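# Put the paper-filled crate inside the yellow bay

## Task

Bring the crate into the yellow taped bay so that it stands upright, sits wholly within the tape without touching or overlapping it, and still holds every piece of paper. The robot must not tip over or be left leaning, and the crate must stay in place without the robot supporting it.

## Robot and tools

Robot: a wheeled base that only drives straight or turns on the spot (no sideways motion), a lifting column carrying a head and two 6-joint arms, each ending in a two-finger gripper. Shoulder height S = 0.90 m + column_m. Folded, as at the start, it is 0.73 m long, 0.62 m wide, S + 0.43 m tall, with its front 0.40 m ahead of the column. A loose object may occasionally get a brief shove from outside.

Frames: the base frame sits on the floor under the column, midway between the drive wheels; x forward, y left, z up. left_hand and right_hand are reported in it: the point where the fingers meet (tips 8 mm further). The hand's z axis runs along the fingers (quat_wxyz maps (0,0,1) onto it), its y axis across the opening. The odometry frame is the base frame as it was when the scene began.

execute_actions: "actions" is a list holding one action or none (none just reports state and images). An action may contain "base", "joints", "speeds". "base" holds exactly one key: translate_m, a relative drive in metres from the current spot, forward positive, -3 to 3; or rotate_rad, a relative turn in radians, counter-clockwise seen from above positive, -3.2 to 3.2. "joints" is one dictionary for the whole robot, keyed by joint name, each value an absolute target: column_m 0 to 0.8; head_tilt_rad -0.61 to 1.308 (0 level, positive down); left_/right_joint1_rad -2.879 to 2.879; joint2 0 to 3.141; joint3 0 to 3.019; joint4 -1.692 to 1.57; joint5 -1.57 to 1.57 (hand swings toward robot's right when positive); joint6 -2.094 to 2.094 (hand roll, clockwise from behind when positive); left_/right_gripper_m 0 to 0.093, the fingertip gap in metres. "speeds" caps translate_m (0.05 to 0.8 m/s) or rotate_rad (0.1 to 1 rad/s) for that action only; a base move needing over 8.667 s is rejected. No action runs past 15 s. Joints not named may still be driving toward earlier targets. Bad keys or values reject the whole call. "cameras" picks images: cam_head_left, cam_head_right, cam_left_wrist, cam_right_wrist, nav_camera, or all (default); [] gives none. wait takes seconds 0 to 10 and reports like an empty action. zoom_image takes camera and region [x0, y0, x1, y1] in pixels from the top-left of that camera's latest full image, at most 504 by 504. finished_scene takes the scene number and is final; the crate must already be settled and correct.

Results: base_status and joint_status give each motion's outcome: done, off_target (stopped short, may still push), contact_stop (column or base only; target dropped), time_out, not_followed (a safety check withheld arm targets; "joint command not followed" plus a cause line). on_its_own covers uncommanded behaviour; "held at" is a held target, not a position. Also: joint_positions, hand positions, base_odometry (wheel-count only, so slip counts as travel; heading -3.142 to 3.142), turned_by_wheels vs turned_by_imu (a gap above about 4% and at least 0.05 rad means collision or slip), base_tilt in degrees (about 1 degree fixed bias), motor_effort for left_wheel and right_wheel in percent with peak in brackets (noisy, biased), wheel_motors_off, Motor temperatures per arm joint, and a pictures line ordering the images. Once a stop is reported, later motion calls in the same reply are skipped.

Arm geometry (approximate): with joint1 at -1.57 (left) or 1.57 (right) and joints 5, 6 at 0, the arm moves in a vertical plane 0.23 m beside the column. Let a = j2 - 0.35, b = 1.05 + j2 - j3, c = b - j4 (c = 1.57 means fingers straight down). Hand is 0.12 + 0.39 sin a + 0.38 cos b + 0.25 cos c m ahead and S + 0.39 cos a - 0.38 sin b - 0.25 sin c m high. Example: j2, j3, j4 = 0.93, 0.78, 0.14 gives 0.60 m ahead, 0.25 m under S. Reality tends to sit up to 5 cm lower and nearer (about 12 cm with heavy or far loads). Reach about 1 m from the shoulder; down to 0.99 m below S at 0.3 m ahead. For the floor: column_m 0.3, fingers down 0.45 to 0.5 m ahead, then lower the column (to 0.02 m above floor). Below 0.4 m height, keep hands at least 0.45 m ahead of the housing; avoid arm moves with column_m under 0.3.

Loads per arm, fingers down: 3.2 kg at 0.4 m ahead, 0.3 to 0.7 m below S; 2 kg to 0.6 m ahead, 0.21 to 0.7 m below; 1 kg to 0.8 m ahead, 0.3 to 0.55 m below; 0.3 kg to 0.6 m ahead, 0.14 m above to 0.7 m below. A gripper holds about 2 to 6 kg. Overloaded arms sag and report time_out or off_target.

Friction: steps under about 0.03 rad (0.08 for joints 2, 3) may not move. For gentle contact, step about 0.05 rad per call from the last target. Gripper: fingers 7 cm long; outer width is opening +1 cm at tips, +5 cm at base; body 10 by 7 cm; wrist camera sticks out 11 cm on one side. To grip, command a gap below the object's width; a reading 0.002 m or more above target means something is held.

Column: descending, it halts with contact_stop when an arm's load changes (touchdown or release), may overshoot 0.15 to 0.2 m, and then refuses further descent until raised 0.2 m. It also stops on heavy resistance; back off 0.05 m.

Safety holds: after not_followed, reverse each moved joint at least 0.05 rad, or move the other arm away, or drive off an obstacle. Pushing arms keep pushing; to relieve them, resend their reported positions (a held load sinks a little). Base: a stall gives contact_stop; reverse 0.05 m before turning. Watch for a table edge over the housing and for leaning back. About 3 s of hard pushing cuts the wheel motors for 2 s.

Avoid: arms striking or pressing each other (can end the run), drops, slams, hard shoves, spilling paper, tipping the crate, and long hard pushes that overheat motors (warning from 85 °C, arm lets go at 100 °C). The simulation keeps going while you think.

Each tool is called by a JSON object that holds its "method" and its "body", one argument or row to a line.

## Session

{"method": "execute_actions", "body": {
  "actions": []
}}

Scene clock: 0.00 s.
Motor temperatures (°C, as the motors report them): left_arm=[25 25 26 23 25 24] | right_arm=[25 24 26 24 24 25]
base_odometry: x=+0.000 y=+0.000 heading=+0.000 (m, m, rad; odometry frame)
turned_by_wheels: +0.000 (rad since the last result)
turned_by_imu: +0.000 (rad since the last result)
base_tilt: forward=+0.0 right=-0.5 (deg)
base_status: not commanded
joint_positions: column_m=+0.551 head_tilt_rad=+0.872 left_joint1_rad=-1.573 left_joint2_rad=+0.901 left_joint3_rad=+0.408 left_joint4_rad=-0.991 left_joint5_rad=-0.005 left_joint6_rad=+0.026 left_gripper_m=+0.094 right_joint1_rad=+1.572 right_joint2_rad=+0.851 right_joint3_rad=+0.408 right_joint4_rad=-0.897 right_joint5_rad=-0.008 right_joint6_rad=-0.037 right_gripper_m=+0.095
joint_status: not commanded
wheel_motors_off: 0
motor_effort: left_wheel=+6 right_wheel=+0 (%)
left_hand: x=+0.1370 y=+0.2249 z=+1.2576 quat_wxyz=(+0.462, -0.014, -0.887, +0.005) (m; base frame)
right_hand: x=+0.1614 y=-0.2238 z=+1.2411 quat_wxyz=(+0.397, +0.016, -0.918, -0.011) (m; base frame)
pictures: cam_head_left, cam_head_right, cam_left_wrist, cam_right_wrist, nav_camera
Images, in order (width x height): cam_head_left 504x504, cam_head_right 504x504, cam_left_wrist 616x616, cam_right_wrist 616x616, nav_camera 504x504.

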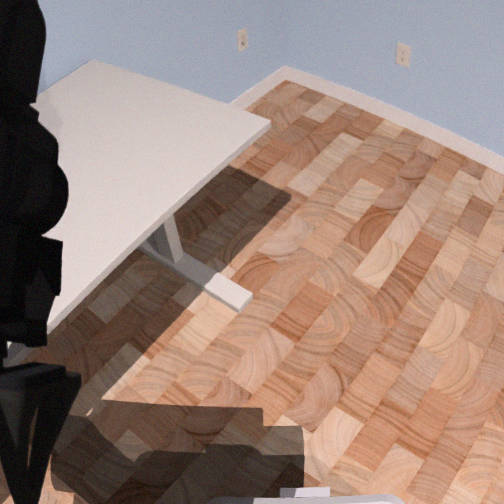

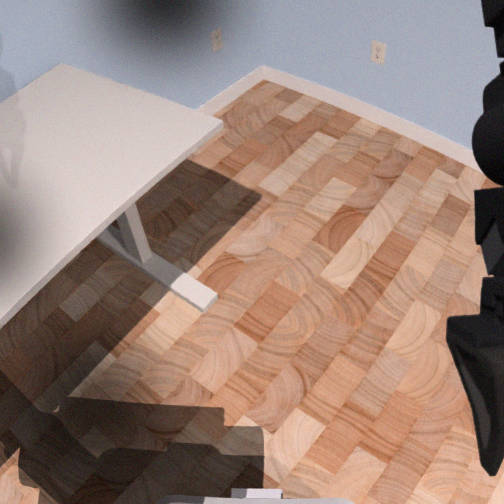

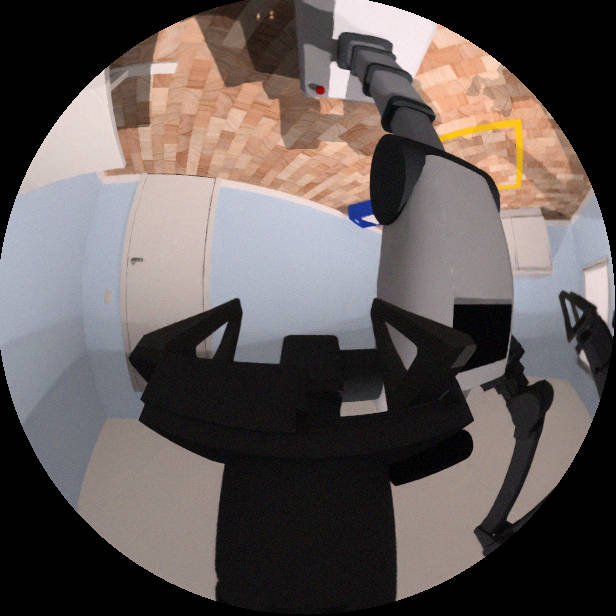

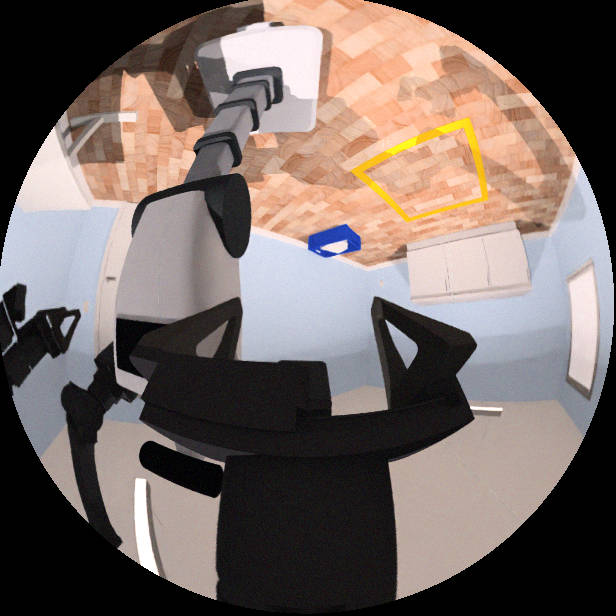

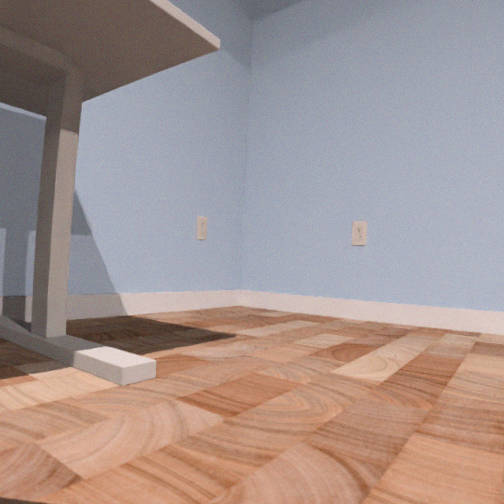

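{"method": "execute_actions", "body": {
  "actions": [
    {"base":{"rotate_rad":-2.35},"joints":{"head_tilt_rad":0.75}}
  ],
  "cameras": ["cam_head_left","cam_head_right","nav_camera"]
}}

Scene clock: 5.67 s.
Motor temperatures (°C, as the motors report them): left_arm=[25 25 26 23 25 24] | right_arm=[25 24 26 24 24 25]
base_odometry: x=+0.000 y=+0.000 heading=-2.349 (m, m, rad; odometry frame)
turned_by_wheels: -2.349 (rad since the last result)
turned_by_imu: -2.343 (rad since the last result)
base_tilt: forward=+0.1 right=-0.5 (deg)
base_status: done
joint_positions: column_m=+0.551 head_tilt_rad=+0.766 left_joint1_rad=-1.573 left_joint2_rad=+0.901 left_joint3_rad=+0.408 left_joint4_rad=-0.991 left_joint5_rad=-0.005 left_joint6_rad=+0.026 left_gripper_m=+0.094 right_joint1_rad=+1.572 right_joint2_rad=+0.851 right_joint3_rad=+0.408 right_joint4_rad=-0.897 right_joint5_rad=-0.008 right_joint6_rad=-0.037 right_gripper_m=+0.095
joint_status: all done
wheel_motors_off: 0
motor_effort: left_wheel=+3(44) right_wheel=-2(30) (%)
left_hand: x=+0.1370 y=+0.2249 z=+1.2576 quat_wxyz=(+0.462, -0.014, -0.887, +0.005) (m; base frame)
right_hand: x=+0.1614 y=-0.2238 z=+1.2411 quat_wxyz=(+0.397, +0.016, -0.918, -0.011) (m; base frame)
pictures: cam_head_left, cam_head_right, nav_camera
Images, in order (width x height): cam_head_left 504x504, cam_head_right 504x504, nav_camera 504x504.

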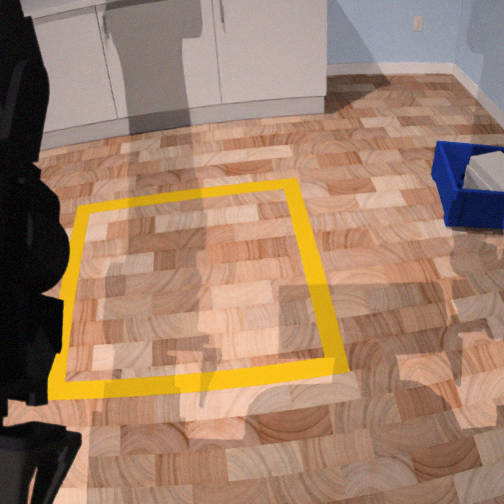

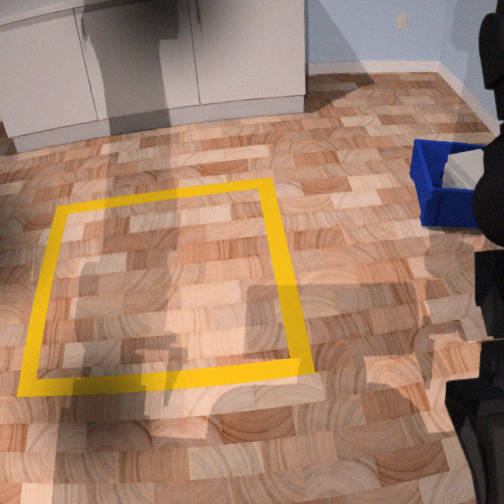

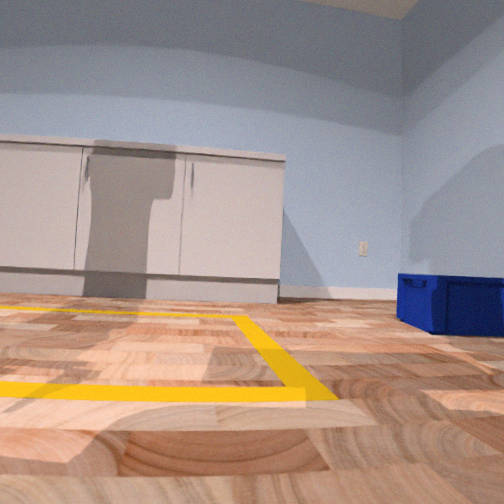

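{"method": "execute_actions", "body": {
  "actions": [
    {"base":{"rotate_rad":0.16},"joints":{"head_tilt_rad":0.9}}
  ],
  "cameras": []
}}

{"method": "execute_actions", "body": {
  "actions": [
    {"base":{"translate_m":1.89}}
  ],
  "cameras": ["cam_head_left"]
}}

{"method": "execute_actions", "body": {
  "actions": [
    {"base":{"rotate_rad":-1.65}}
  ]
}}

Scene clock: 24.90 s.
Motor temperatures (°C, as the motors report them): left_arm=[25 25 26 23 25 24] | right_arm=[25 24 26 24 24 25]
base_odometry: x=+0.000 y=+0.000 heading=-2.190 (m, m, rad; odometry frame)
turned_by_wheels: +0.159 (rad since the last result)
turned_by_imu: +0.159 (rad since the last result)
base_tilt: forward=+0.0 right=-0.5 (deg)
base_status: done
joint_positions: column_m=+0.551 head_tilt_rad=+0.901 left_joint1_rad=-1.573 left_joint2_rad=+0.901 left_joint3_rad=+0.408 left_joint4_rad=-0.991 left_joint5_rad=-0.005 left_joint6_rad=+0.026 left_gripper_m=+0.094 right_joint1_rad=+1.572 right_joint2_rad=+0.851 right_joint3_rad=+0.408 right_joint4_rad=-0.897 right_joint5_rad=-0.008 right_joint6_rad=-0.037 right_gripper_m=+0.095
joint_status: all done
wheel_motors_off: 0
motor_effort: left_wheel=-4(26) right_wheel=+1(23) (%)
left_hand: x=+0.1370 y=+0.2249 z=+1.2576 quat_wxyz=(+0.462, -0.014, -0.887, +0.005) (m; base frame)
right_hand: x=+0.1616 y=-0.2238 z=+1.2410 quat_wxyz=(+0.397, +0.016, -0.918, -0.011) (m; base frame)
pictures: none
No camera images: the call's "cameras" was empty. Leave "cameras" out to get every camera's image.

Scene clock: 29.40 s.
Motor temperatures (°C, as the motors report them): left_arm=[25 25 26 24 25 24] | right_arm=[25 24 26 24 24 25]
base_odometry: x=-1.097 y=-1.539 heading=-2.191 (m, m, rad; odometry frame)
turned_by_wheels: -0.001 (rad since the last result)
turned_by_imu: -0.006 (rad since the last result)
base_tilt: forward=+0.0 right=-0.5 (deg)
base_status: done
joint_positions: column_m=+0.551 head_tilt_rad=+0.901 left_joint1_rad=-1.573 left_joint2_rad=+0.901 left_joint3_rad=+0.408 left_joint4_rad=-0.991 left_joint5_rad=-0.005 left_joint6_rad=+0.026 left_gripper_m=+0.094 right_joint1_rad=+1.572 right_joint2_rad=+0.851 right_joint3_rad=+0.408 right_joint4_rad=-0.897 right_joint5_rad=-0.008 right_joint6_rad=-0.037 right_gripper_m=+0.095
joint_status: not commanded
wheel_motors_off: 0
motor_effort: left_wheel=+0(38) right_wheel=+2(59) (%)
left_hand: x=+0.1370 y=+0.2249 z=+1.2576 quat_wxyz=(+0.462, -0.014, -0.887, +0.005) (m; base frame)
right_hand: x=+0.1616 y=-0.2238 z=+1.2410 quat_wxyz=(+0.397, +0.016, -0.918, -0.011) (m; base frame)
pictures: cam_head_left
Images, in order (width x height): cam_head_left 504x504.

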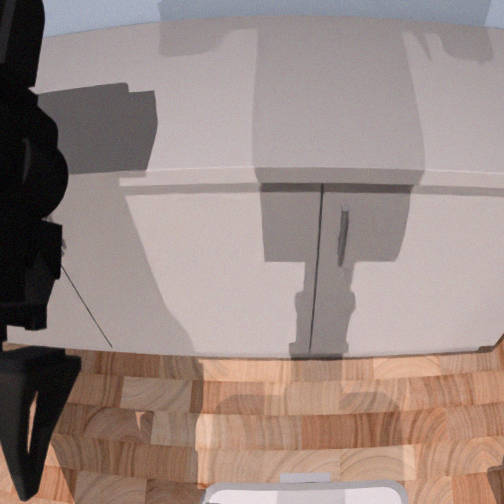

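Scene clock: 32.37 s.
Motor temperatures (°C, as the motors report them): left_arm=[25 25 26 24 25 24] | right_arm=[25 24 26 24 24 25]
base_odometry: x=-1.097 y=-1.539 heading=+2.443 (m, m, rad; odometry frame)
turned_by_wheels: -1.649 (rad since the last result)
turned_by_imu: -1.645 (rad since the last result)
base_tilt: forward=+0.0 right=-0.5 (deg)
base_status: done
joint_positions: column_m=+0.551 head_tilt_rad=+0.901 left_joint1_rad=-1.573 left_joint2_rad=+0.901 left_joint3_rad=+0.408 left_joint4_rad=-0.991 left_joint5_rad=-0.005 left_joint6_rad=+0.026 left_gripper_m=+0.094 right_joint1_rad=+1.572 right_joint2_rad=+0.851 right_joint3_rad=+0.408 right_joint4_rad=-0.897 right_joint5_rad=-0.008 right_joint6_rad=-0.037 right_gripper_m=+0.095
joint_status: not commanded
wheel_motors_off: 0
motor_effort: left_wheel=+3(37) right_wheel=-3(49) (%)
left_hand: x=+0.1370 y=+0.2249 z=+1.2576 quat_wxyz=(+0.462, -0.014, -0.887, +0.005) (m; base frame)
right_hand: x=+0.1616 y=-0.2238 z=+1.2410 quat_wxyz=(+0.397, +0.016, -0.918, -0.011) (m; base frame)
pictures: cam_head_left, cam_head_right, cam_left_wrist, cam_right_wrist, nav_camera
Images, in order (width x height): cam_head_left 504x504, cam_head_right 504x504, cam_left_wrist 616x616, cam_right_wrist 616x616, nav_camera 504x504.

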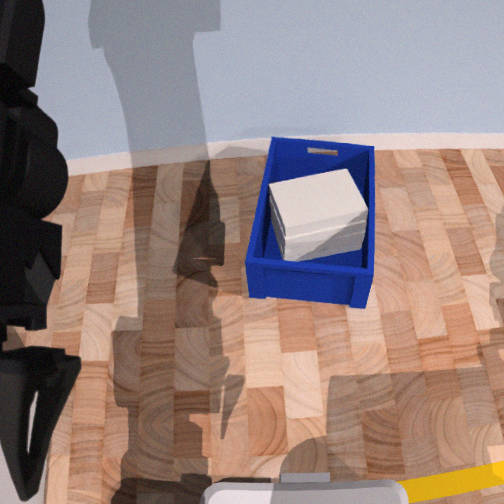

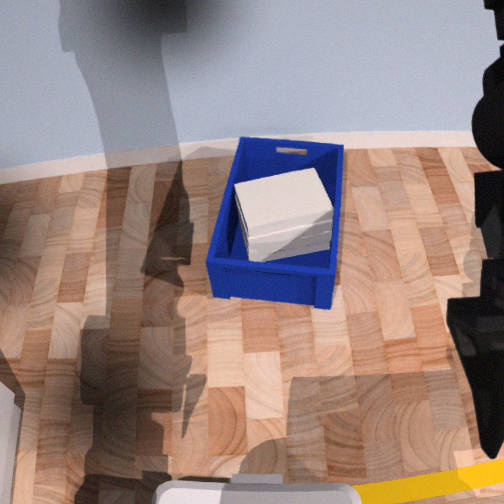

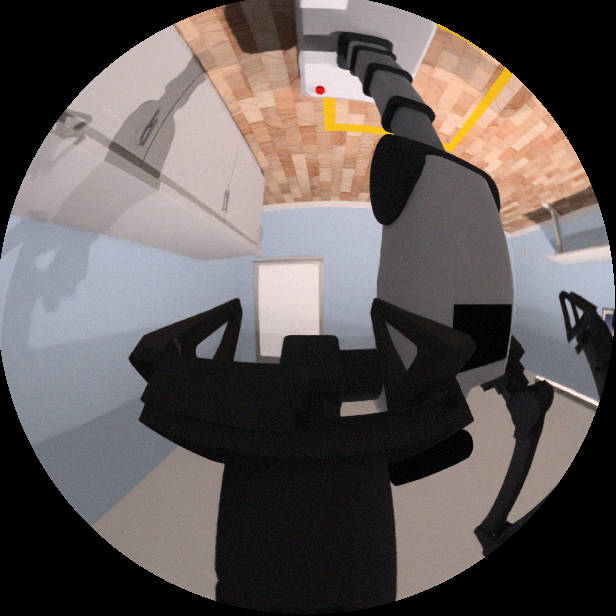

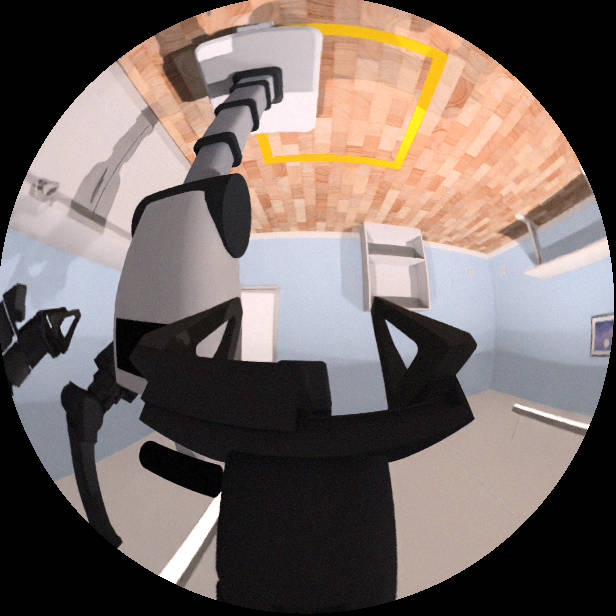

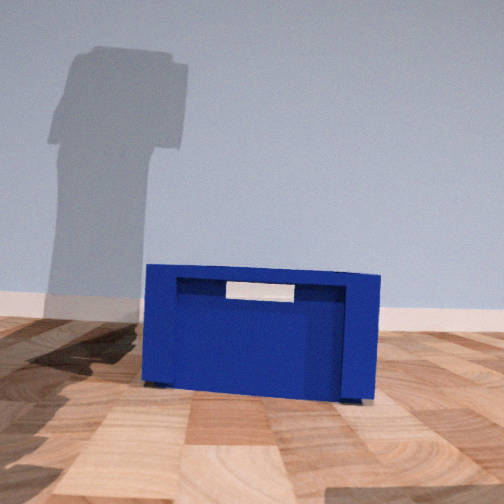

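{"method": "execute_actions", "body": {
  "actions": [
    {"base":{"rotate_rad":0.2},"joints":{"column_m":0.3,"head_tilt_rad":1.1,"right_joint1_rad":1.57,"right_joint2_rad":2.3,"right_joint3_rad":1.97,"right_joint4_rad":-0.19,"right_joint5_rad":0,"right_joint6_rad":1.75}}
  ],
  "cameras": []
}}

{"method": "execute_actions", "body": {
  "actions": [
    {"base":{"translate_m":0.43},"joints":{"column_m":0.14}}
  ],
  "cameras": ["cam_head_left","cam_head_right","cam_right_wrist"]
}}

Scene clock: 51.43 s.
Motor temperatures (°C, as the motors report them): left_arm=[25 25 26 24 25 24] | right_arm=[25 24 26 24 24 25]
base_odometry: x=-1.097 y=-1.539 heading=+2.642 (m, m, rad; odometry frame)
turned_by_wheels: +0.199 (rad since the last result)
turned_by_imu: +0.199 (rad since the last result)
base_tilt: forward=+0.0 right=-0.5 (deg)
base_status: done
joint_positions: column_m=+0.300 head_tilt_rad=+1.099 left_joint1_rad=-1.573 left_joint2_rad=+0.901 left_joint3_rad=+0.408 left_joint4_rad=-0.991 left_joint5_rad=-0.005 left_joint6_rad=+0.026 left_gripper_m=+0.094 right_joint1_rad=+1.572 right_joint2_rad=+2.310 right_joint3_rad=+1.963 right_joint4_rad=-0.194 right_joint5_rad=-0.001 right_joint6_rad=+1.735 right_gripper_m=+0.095
joint_status: all done
wheel_motors_off: 0
motor_effort: left_wheel=-4(23) right_wheel=+5(27) (%)
left_hand: x=+0.1370 y=+0.2249 z=+1.0066 quat_wxyz=(+0.462, -0.014, -0.887, +0.005) (m; base frame)
right_hand: x=+0.5422 y=-0.2241 z=+0.4330 quat_wxyz=(+0.006, -0.762, -0.647, +0.006) (m; base frame)
pictures: none
No camera images: the call's "cameras" was empty. Leave "cameras" out to get every camera's image.

Scene clock: 54.07 s.
Motor temperatures (°C, as the motors report them): left_arm=[25 25 26 24 25 24] | right_arm=[25 24 26 24 24 25]
base_odometry: x=-1.475 y=-1.333 heading=+2.641 (m, m, rad; odometry frame)
turned_by_wheels: -0.002 (rad since the last result)
turned_by_imu: -0.003 (rad since the last result)
base_tilt: forward=+0.0 right=-0.5 (deg)
base_status: done
joint_positions: column_m=+0.140 head_tilt_rad=+1.099 left_joint1_rad=-1.573 left_joint2_rad=+0.900 left_joint3_rad=+0.409 left_joint4_rad=-0.991 left_joint5_rad=-0.005 left_joint6_rad=+0.026 left_gripper_m=+0.094 right_joint1_rad=+1.572 right_joint2_rad=+2.307 right_joint3_rad=+1.967 right_joint4_rad=-0.194 right_joint5_rad=-0.001 right_joint6_rad=+1.735 right_gripper_m=+0.095
joint_status: all done
wheel_motors_off: 0
motor_effort: left_wheel=-1(49) right_wheel=+2(59) (%)
left_hand: x=+0.1378 y=+0.2249 z=+0.8464 quat_wxyz=(+0.461, -0.014, -0.887, +0.005) (m; base frame)
right_hand: x=+0.5469 y=-0.2241 z=+0.2745 quat_wxyz=(+0.004, -0.762, -0.647, +0.003) (m; base frame)
pictures: cam_head_left, cam_head_right, cam_right_wrist
Images, in order (width x height): cam_head_left 504x504, cam_head_right 504x504, cam_right_wrist 616x616.

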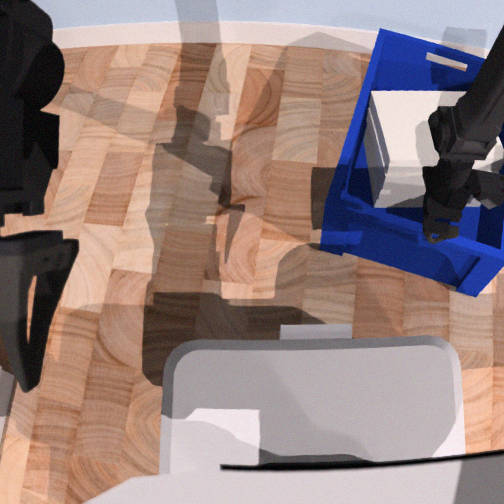

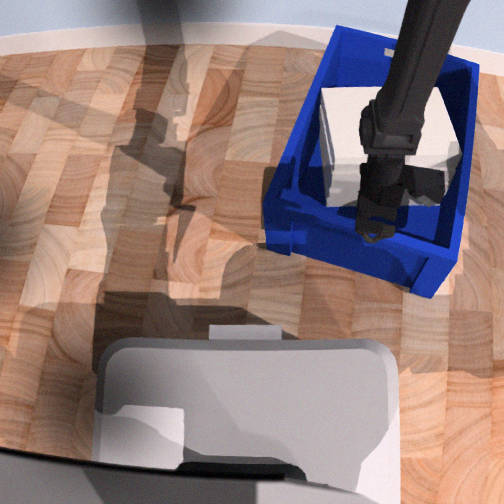

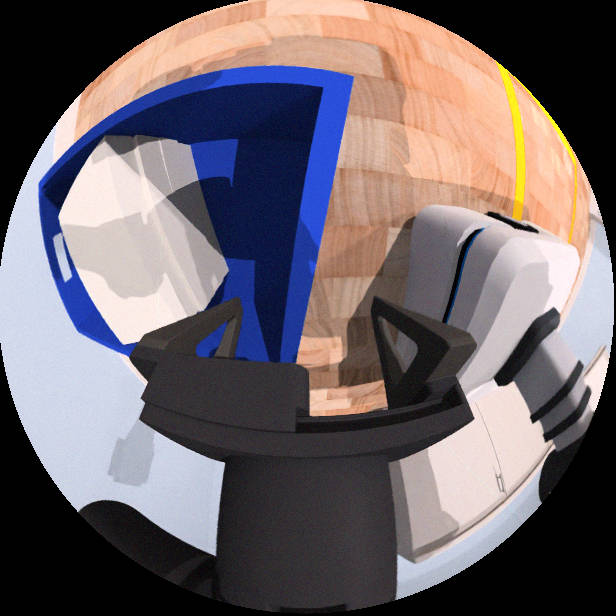

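{"method": "execute_actions", "body": {
  "actions": [
    {"joints":{"column_m":0.04,"right_gripper_m":0.06}}
  ],
  "cameras": ["cam_right_wrist"]
}}

{"method": "execute_actions", "body": {
  "actions": [
    {"base":{"translate_m":-0.2},"speeds":{"translate_m":0.1},"joints":{"right_gripper_m":0.03,"head_tilt_rad":0.95}}
  ],
  "cameras": ["cam_head_right","cam_right_wrist"]
}}

Scene clock: 62.07 s.
Motor temperatures (°C, as the motors report them): left_arm=[25 25 26 24 25 24] | right_arm=[25 25 26 24 24 25]
base_odometry: x=-1.475 y=-1.333 heading=+2.641 (m, m, rad; odometry frame)
turned_by_wheels: +0.000 (rad since the last result)
turned_by_imu: +0.000 (rad since the last result)
base_tilt: forward=+0.0 right=-0.5 (deg)
base_status: not commanded
joint_positions: column_m=+0.040 head_tilt_rad=+1.099 left_joint1_rad=-1.573 left_joint2_rad=+0.900 left_joint3_rad=+0.409 left_joint4_rad=-0.991 left_joint5_rad=-0.005 left_joint6_rad=+0.026 left_gripper_m=+0.094 right_joint1_rad=+1.572 right_joint2_rad=+2.307 right_joint3_rad=+1.967 right_joint4_rad=-0.194 right_joint5_rad=-0.001 right_joint6_rad=+1.735 right_gripper_m=+0.060
joint_status: all done
wheel_motors_off: 0
motor_effort: left_wheel=-1(3) right_wheel=+3(3) (%)
left_hand: x=+0.1378 y=+0.2249 z=+0.7464 quat_wxyz=(+0.461, -0.014, -0.887, +0.005) (m; base frame)
right_hand: x=+0.5469 y=-0.2241 z=+0.1745 quat_wxyz=(+0.004, -0.762, -0.647, +0.003) (m; base frame)
pictures: cam_right_wrist
Images, in order (width x height): cam_right_wrist 616x616.

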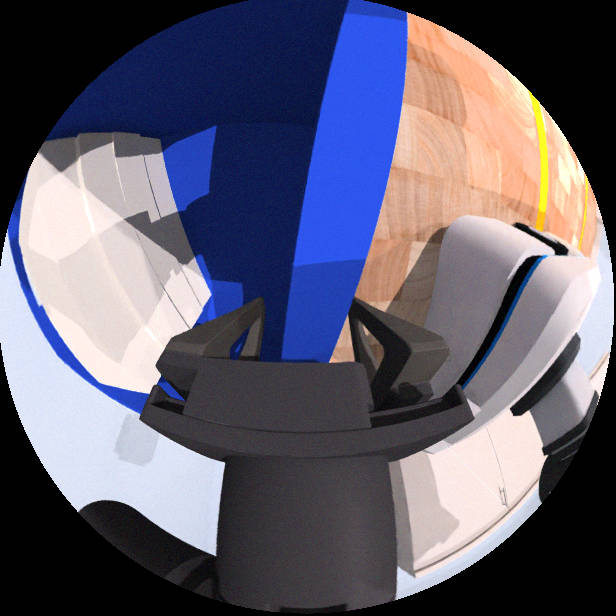

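Scene clock: 64.77 s.
Motor temperatures (°C, as the motors report them): left_arm=[25 25 26 24 25 24] | right_arm=[25 25 26 24 24 25]
base_odometry: x=-1.300 y=-1.429 heading=+2.641 (m, m, rad; odometry frame)
turned_by_wheels: +0.000 (rad since the last result)
turned_by_imu: +0.001 (rad since the last result)
base_tilt: forward=+0.0 right=-0.5 (deg)
base_status: done
joint_positions: column_m=+0.040 head_tilt_rad=+0.964 left_joint1_rad=-1.573 left_joint2_rad=+0.900 left_joint3_rad=+0.408 left_joint4_rad=-0.991 left_joint5_rad=-0.005 left_joint6_rad=+0.026 left_gripper_m=+0.094 right_joint1_rad=+1.561 right_joint2_rad=+2.252 right_joint3_rad=+2.039 right_joint4_rad=-0.136 right_joint5_rad=+0.009 right_joint6_rad=+1.747 right_gripper_m=+0.030
joint_status: all done
wheel_motors_off: 0
motor_effort: left_wheel=-2(40) right_wheel=-1(36) (%)
left_hand: x=+0.1368 y=+0.2249 z=+0.7467 quat_wxyz=(+0.462, -0.014, -0.887, +0.005) (m; base frame)
right_hand: x=+0.6463 y=-0.2362 z=+0.2097 quat_wxyz=(-0.063, -0.765, -0.638, -0.061) (m; base frame)
pictures: cam_head_right, cam_right_wrist
Images, in order (width x height): cam_head_right 504x504, cam_right_wrist 616x616.

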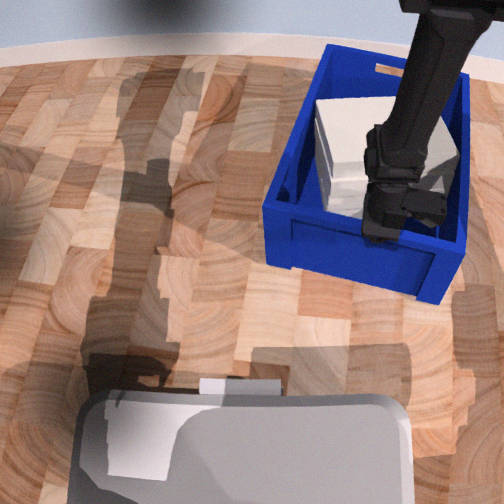

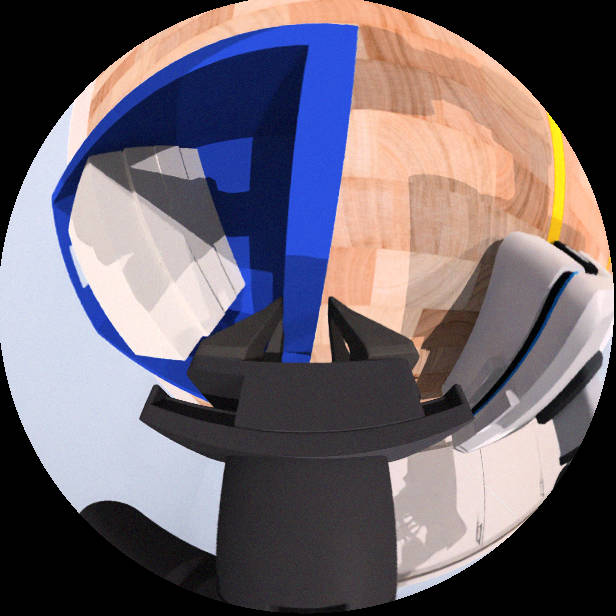

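The hand is riding up; reseat it and grip firmly.

{"method": "execute_actions", "body": {
  "actions": [
    {"base":{"translate_m":0.095},"speeds":{"translate_m":0.1},"joints":{"right_joint6_rad":1.76}}
  ],
  "cameras": ["cam_right_wrist"]
}}

{"method": "execute_actions", "body": {
  "actions": [
    {"joints":{"right_gripper_m":0}}
  ],
  "cameras": []
}}

{"method": "execute_actions", "body": {
  "actions": [
    {"base":{"translate_m":-0.25},"speeds":{"translate_m":0.12},"joints":{"right_joint6_rad":1.7}}
  ],
  "cameras": ["cam_head_right","cam_right_wrist"]
}}

Scene clock: 74.23 s.
Motor temperatures (°C, as the motors report them): left_arm=[25 25 26 24 25 24] | right_arm=[25 25 26 24 24 25]
base_odometry: x=-1.383 y=-1.383 heading=+2.639 (m, m, rad; odometry frame)
turned_by_wheels: -0.002 (rad since the last result)
turned_by_imu: -0.002 (rad since the last result)
base_tilt: forward=+0.0 right=-0.5 (deg)
base_status: done
joint_positions: column_m=+0.040 head_tilt_rad=+0.964 left_joint1_rad=-1.573 left_joint2_rad=+0.900 left_joint3_rad=+0.408 left_joint4_rad=-0.991 left_joint5_rad=-0.005 left_joint6_rad=+0.026 left_gripper_m=+0.094 right_joint1_rad=+1.561 right_joint2_rad=+2.288 right_joint3_rad=+1.964 right_joint4_rad=-0.184 right_joint5_rad=+0.001 right_joint6_rad=+1.755 right_gripper_m=+0.030
joint_status: all done
wheel_motors_off: 0
motor_effort: left_wheel=-3(40) right_wheel=-1(49) (%)
left_hand: x=+0.1368 y=+0.2249 z=+0.7467 quat_wxyz=(+0.462, -0.014, -0.887, +0.005) (m; base frame)
right_hand: x=+0.5620 y=-0.2344 z=+0.1824 quat_wxyz=(-0.009, -0.771, -0.637, -0.003) (m; base frame)
pictures: cam_right_wrist
Images, in order (width x height): cam_right_wrist 616x616.

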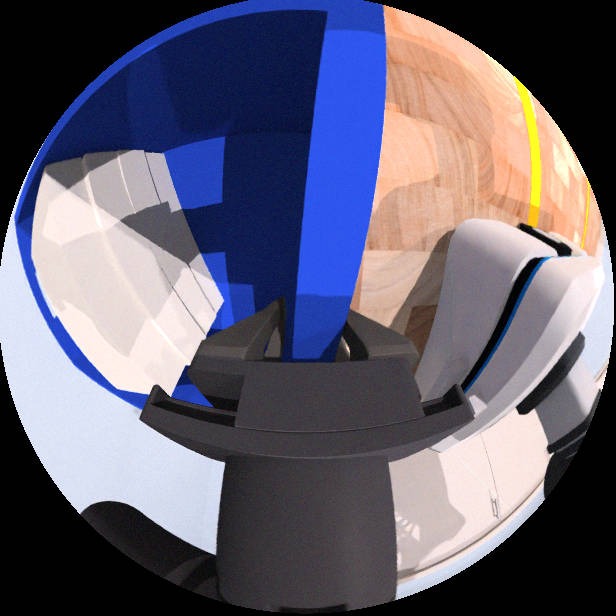

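Scene clock: 74.83 s.
Motor temperatures (°C, as the motors report them): left_arm=[25 25 26 24 25 24] | right_arm=[25 25 26 24 24 25]
base_odometry: x=-1.383 y=-1.383 heading=+2.639 (m, m, rad; odometry frame)
turned_by_wheels: +0.000 (rad since the last result)
turned_by_imu: +0.000 (rad since the last result)
base_tilt: forward=+0.1 right=-0.5 (deg)
base_status: not commanded
joint_positions: column_m=+0.040 head_tilt_rad=+0.964 left_joint1_rad=-1.573 left_joint2_rad=+0.900 left_joint3_rad=+0.408 left_joint4_rad=-0.991 left_joint5_rad=-0.005 left_joint6_rad=+0.026 left_gripper_m=+0.094 right_joint1_rad=+1.561 right_joint2_rad=+2.289 right_joint3_rad=+1.961 right_joint4_rad=-0.186 right_joint5_rad=+0.001 right_joint6_rad=+1.834 right_gripper_m=+0.019
joint_status: right_gripper_m off_target (ended at +0.019, target +0.000)
wheel_motors_off: 0
motor_effort: left_wheel=-5(6) right_wheel=+3(3) (%)
left_hand: x=+0.1368 y=+0.2249 z=+0.7467 quat_wxyz=(+0.462, -0.014, -0.887, +0.005) (m; base frame)
right_hand: x=+0.5584 y=-0.2340 z=+0.1817 quat_wxyz=(-0.006, -0.795, -0.606, -0.001) (m; base frame)
pictures: none
No camera images: the call's "cameras" was empty. Leave "cameras" out to get every camera's image.

Scene clock: 77.60 s.
Motor temperatures (°C, as the motors report them): left_arm=[25 25 26 24 25 24] | right_arm=[25 25 26 24 24 25]
base_odometry: x=-1.164 y=-1.503 heading=+2.638 (m, m, rad; odometry frame)
turned_by_wheels: -0.002 (rad since the last result)
turned_by_imu: -0.001 (rad since the last result)
base_tilt: forward=+0.1 right=-0.5 (deg)
base_status: done
joint_positions: column_m=+0.040 head_tilt_rad=+0.963 left_joint1_rad=-1.573 left_joint2_rad=+0.900 left_joint3_rad=+0.408 left_joint4_rad=-0.991 left_joint5_rad=-0.005 left_joint6_rad=+0.026 left_gripper_m=+0.094 right_joint1_rad=+1.556 right_joint2_rad=+2.300 right_joint3_rad=+2.019 right_joint4_rad=-0.156 right_joint5_rad=+0.002 right_joint6_rad=+1.736 right_gripper_m=+0.019
joint_status: right_joint6_rad time_out (moved -0.098 of -0.134)
wheel_motors_off: 0
on_its_own: right_joint6_rad reads +1.736 and still pushes toward +1.700 since a time_out
motor_effort: left_wheel=-2(38) right_wheel=+0(41) (%)
left_hand: x=+0.1370 y=+0.2249 z=+0.7467 quat_wxyz=(+0.461, -0.014, -0.887, +0.005) (m; base frame)
right_hand: x=+0.5933 y=-0.2396 z=+0.1827 quat_wxyz=(-0.034, -0.765, -0.643, -0.028) (m; base frame)
pictures: cam_head_right, cam_right_wrist
Images, in order (width x height): cam_head_right 504x504, cam_right_wrist 616x616.

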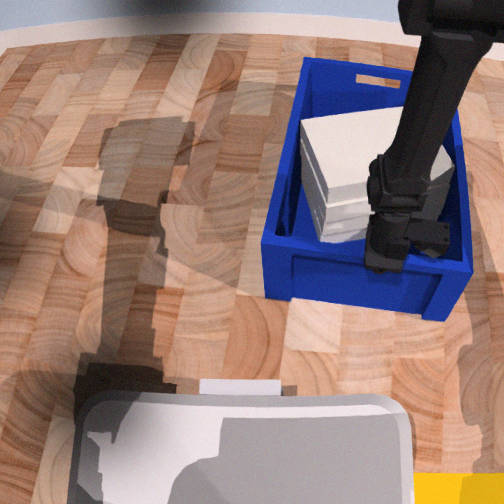

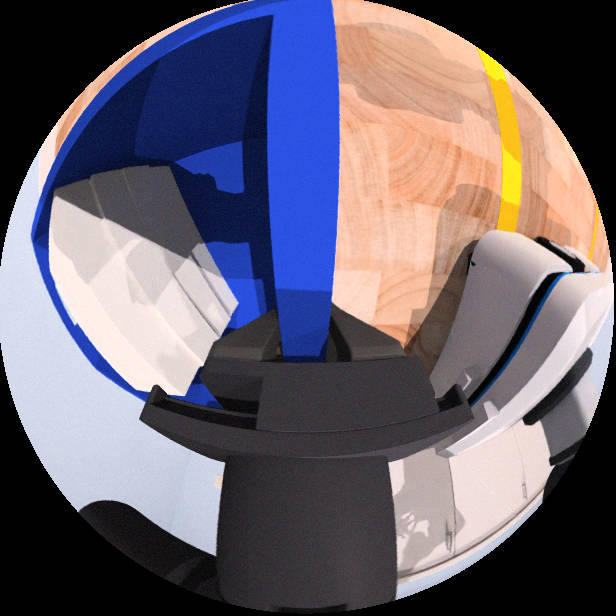

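Holds well.

{"method": "execute_actions", "body": {
  "actions": [
    {"base":{"translate_m":-1.07},"speeds":{"translate_m":0.22},"joints":{"head_tilt_rad":0.85}}
  ]
}}

Scene clock: 85.83 s.
Motor temperatures (°C, as the motors report them): left_arm=[25 25 26 24 25 24] | right_arm=[25 25 26 24 24 25]
base_odometry: x=-0.227 y=-2.020 heading=+2.637 (m, m, rad; odometry frame)
turned_by_wheels: -0.001 (rad since the last result)
turned_by_imu: +0.001 (rad since the last result)
base_tilt: forward=+0.0 right=-0.5 (deg)
base_status: done
joint_positions: column_m=+0.040 head_tilt_rad=+0.865 left_joint1_rad=-1.573 left_joint2_rad=+0.900 left_joint3_rad=+0.408 left_joint4_rad=-0.991 left_joint5_rad=-0.005 left_joint6_rad=+0.026 left_gripper_m=+0.094 right_joint1_rad=+1.560 right_joint2_rad=+2.300 right_joint3_rad=+2.022 right_joint4_rad=-0.143 right_joint5_rad=+0.000 right_joint6_rad=+1.696 right_gripper_m=+0.019
joint_status: all done
wheel_motors_off: 0
on_its_own: right_joint6_rad moved -0.040 to your old target +1.700
motor_effort: left_wheel=-4(57) right_wheel=+0(31) (%)
left_hand: x=+0.1368 y=+0.2249 z=+0.7467 quat_wxyz=(+0.462, -0.014, -0.887, +0.005) (m; base frame)
right_hand: x=+0.5985 y=-0.2358 z=+0.1832 quat_wxyz=(-0.038, -0.751, -0.659, -0.035) (m; base frame)
pictures: cam_head_left, cam_head_right, cam_left_wrist, cam_right_wrist, nav_camera
Images, in order (width x height): cam_head_left 504x504, cam_head_right 504x504, cam_left_wrist 616x616, cam_right_wrist 616x616, nav_camera 504x504.

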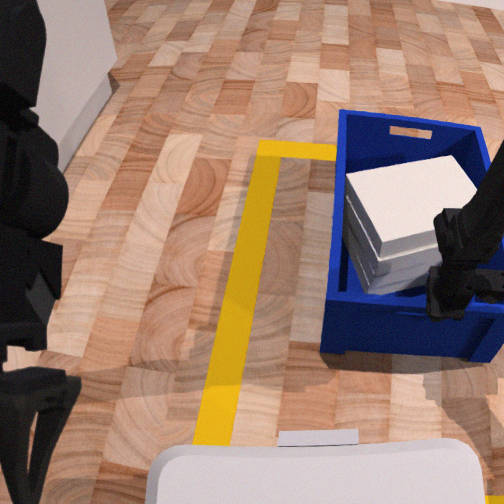

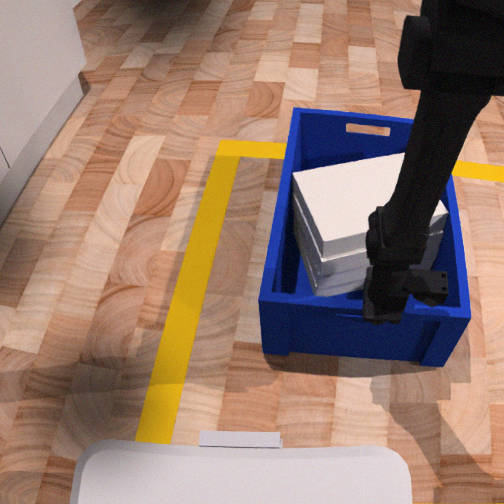

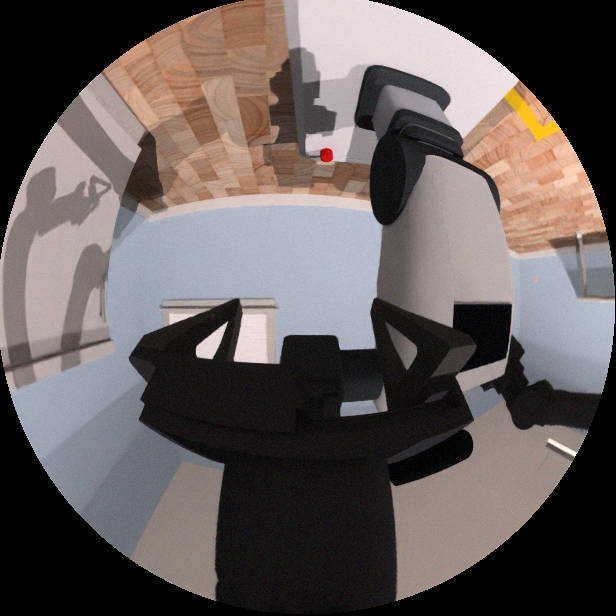

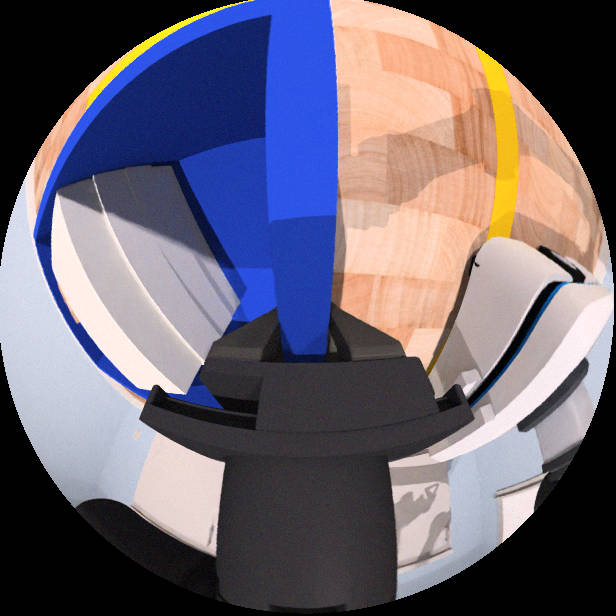

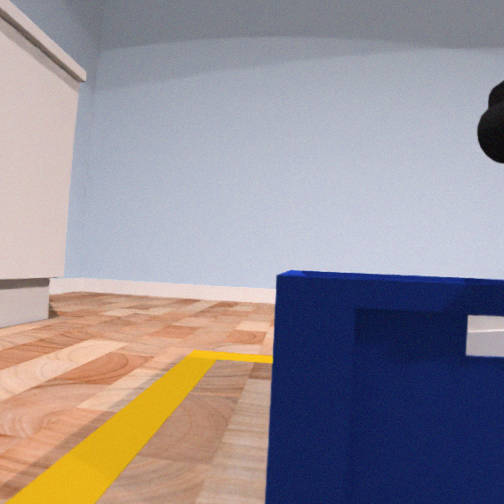

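{"method": "execute_actions", "body": {
  "actions": [
    {"base":{"translate_m":-0.07},"speeds":{"translate_m":0.08}}
  ],
  "cameras": []
}}

{"method": "execute_actions", "body": {
  "actions": [
    {"base":{"translate_m":0.04},"joints":{"right_gripper_m":0.07}}
  ],
  "cameras": []
}}

{"method": "execute_actions", "body": {
  "actions": [
    {"joints":{"column_m":0.16}}
  ],
  "cameras": ["cam_head_left","cam_head_right","cam_right_wrist"]
}}

Scene clock: 94.10 s.
Motor temperatures (°C, as the motors report them): left_arm=[25 25 26 24 25 24] | right_arm=[25 26 26 24 24 25]
base_odometry: x=-0.166 y=-2.054 heading=+2.636 (m, m, rad; odometry frame)
turned_by_wheels: -0.001 (rad since the last result)
turned_by_imu: -0.001 (rad since the last result)
base_tilt: forward=+0.0 right=-0.5 (deg)
base_status: done
joint_positions: column_m=+0.040 head_tilt_rad=+0.865 left_joint1_rad=-1.573 left_joint2_rad=+0.900 left_joint3_rad=+0.407 left_joint4_rad=-0.991 left_joint5_rad=-0.005 left_joint6_rad=+0.026 left_gripper_m=+0.094 right_joint1_rad=+1.560 right_joint2_rad=+2.301 right_joint3_rad=+2.026 right_joint4_rad=-0.143 right_joint5_rad=+0.000 right_joint6_rad=+1.695 right_gripper_m=+0.019
joint_status: not commanded
wheel_motors_off: 0
motor_effort: left_wheel=-6(43) right_wheel=-1(31) (%)
left_hand: x=+0.1366 y=+0.2249 z=+0.7468 quat_wxyz=(+0.462, -0.014, -0.887, +0.005) (m; base frame)
right_hand: x=+0.6002 y=-0.2354 z=+0.1833 quat_wxyz=(-0.039, -0.750, -0.659, -0.036) (m; base frame)
pictures: none
No camera images: the call's "cameras" was empty. Leave "cameras" out to get every camera's image.

Scene clock: 95.10 s.
Motor temperatures (°C, as the motors report them): left_arm=[25 25 26 24 25 24] | right_arm=[25 26 26 24 24 25]
base_odometry: x=-0.201 y=-2.035 heading=+2.636 (m, m, rad; odometry frame)
turned_by_wheels: +0.000 (rad since the last result)
turned_by_imu: +0.000 (rad since the last result)
base_tilt: forward=+0.0 right=-0.5 (deg)
base_status: done
joint_positions: column_m=+0.040 head_tilt_rad=+0.864 left_joint1_rad=-1.573 left_joint2_rad=+0.900 left_joint3_rad=+0.408 left_joint4_rad=-0.991 left_joint5_rad=-0.005 left_joint6_rad=+0.026 left_gripper_m=+0.094 right_joint1_rad=+1.560 right_joint2_rad=+2.300 right_joint3_rad=+1.968 right_joint4_rad=-0.179 right_joint5_rad=+0.000 right_joint6_rad=+1.695 right_gripper_m=+0.070
joint_status: all done
wheel_motors_off: 0
motor_effort: left_wheel=+2(24) right_wheel=+0(32) (%)
left_hand: x=+0.1368 y=+0.2249 z=+0.7467 quat_wxyz=(+0.462, -0.014, -0.887, +0.005) (m; base frame)
right_hand: x=+0.5563 y=-0.2352 z=+0.1777 quat_wxyz=(-0.008, -0.751, -0.660, -0.001) (m; base frame)
pictures: none
No camera images: the call's "cameras" was empty. Leave "cameras" out to get every camera's image.

Scene clock: 97.27 s.
Motor temperatures (°C, as the motors report them): left_arm=[25 25 26 24 25 24] | right_arm=[25 26 26 24 24 25]
base_odometry: x=-0.201 y=-2.035 heading=+2.636 (m, m, rad; odometry frame)
turned_by_wheels: +0.000 (rad since the last result)
turned_by_imu: +0.000 (rad since the last result)
base_tilt: forward=+0.0 right=-0.5 (deg)
base_status: not commanded
joint_positions: column_m=+0.160 head_tilt_rad=+0.864 left_joint1_rad=-1.573 left_joint2_rad=+0.900 left_joint3_rad=+0.408 left_joint4_rad=-0.991 left_joint5_rad=-0.005 left_joint6_rad=+0.026 left_gripper_m=+0.094 right_joint1_rad=+1.560 right_joint2_rad=+2.300 right_joint3_rad=+1.968 right_joint4_rad=-0.179 right_joint5_rad=+0.000 right_joint6_rad=+1.695 right_gripper_m=+0.070
joint_status: all done
wheel_motors_off: 0
motor_effort: left_wheel=+0(0) right_wheel=-1(0) (%)
left_hand: x=+0.1368 y=+0.2249 z=+0.8666 quat_wxyz=(+0.462, -0.014, -0.887, +0.005) (m; base frame)
right_hand: x=+0.5563 y=-0.2352 z=+0.2976 quat_wxyz=(-0.008, -0.751, -0.660, -0.001) (m; base frame)
pictures: cam_head_left, cam_head_right, cam_right_wrist
Images, in order (width x height): cam_head_left 504x504, cam_head_right 504x504, cam_right_wrist 616x616.

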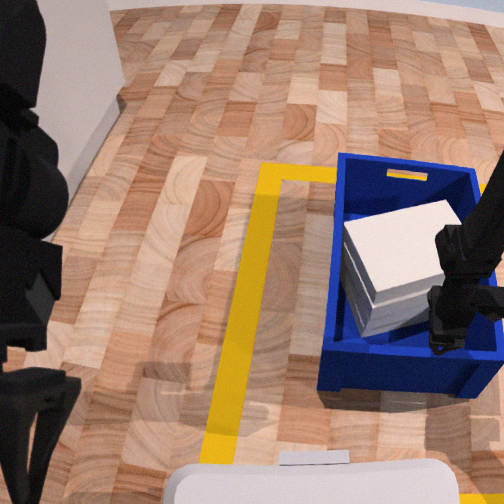

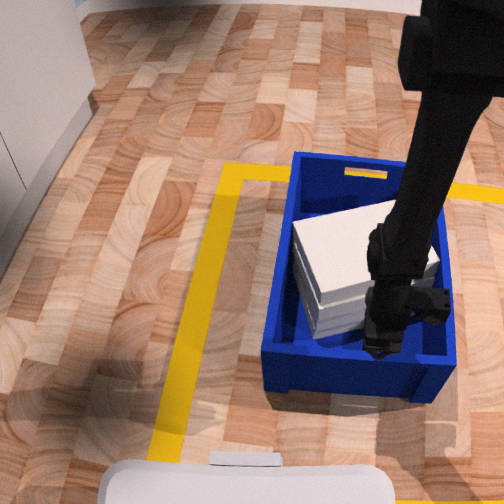

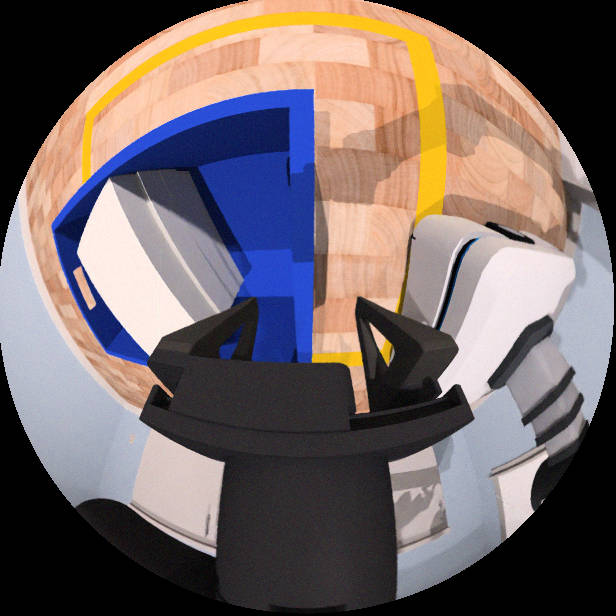

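{"method": "finished_scene", "body": {
  "scene": 2
}}

The scene is finished: the task was done.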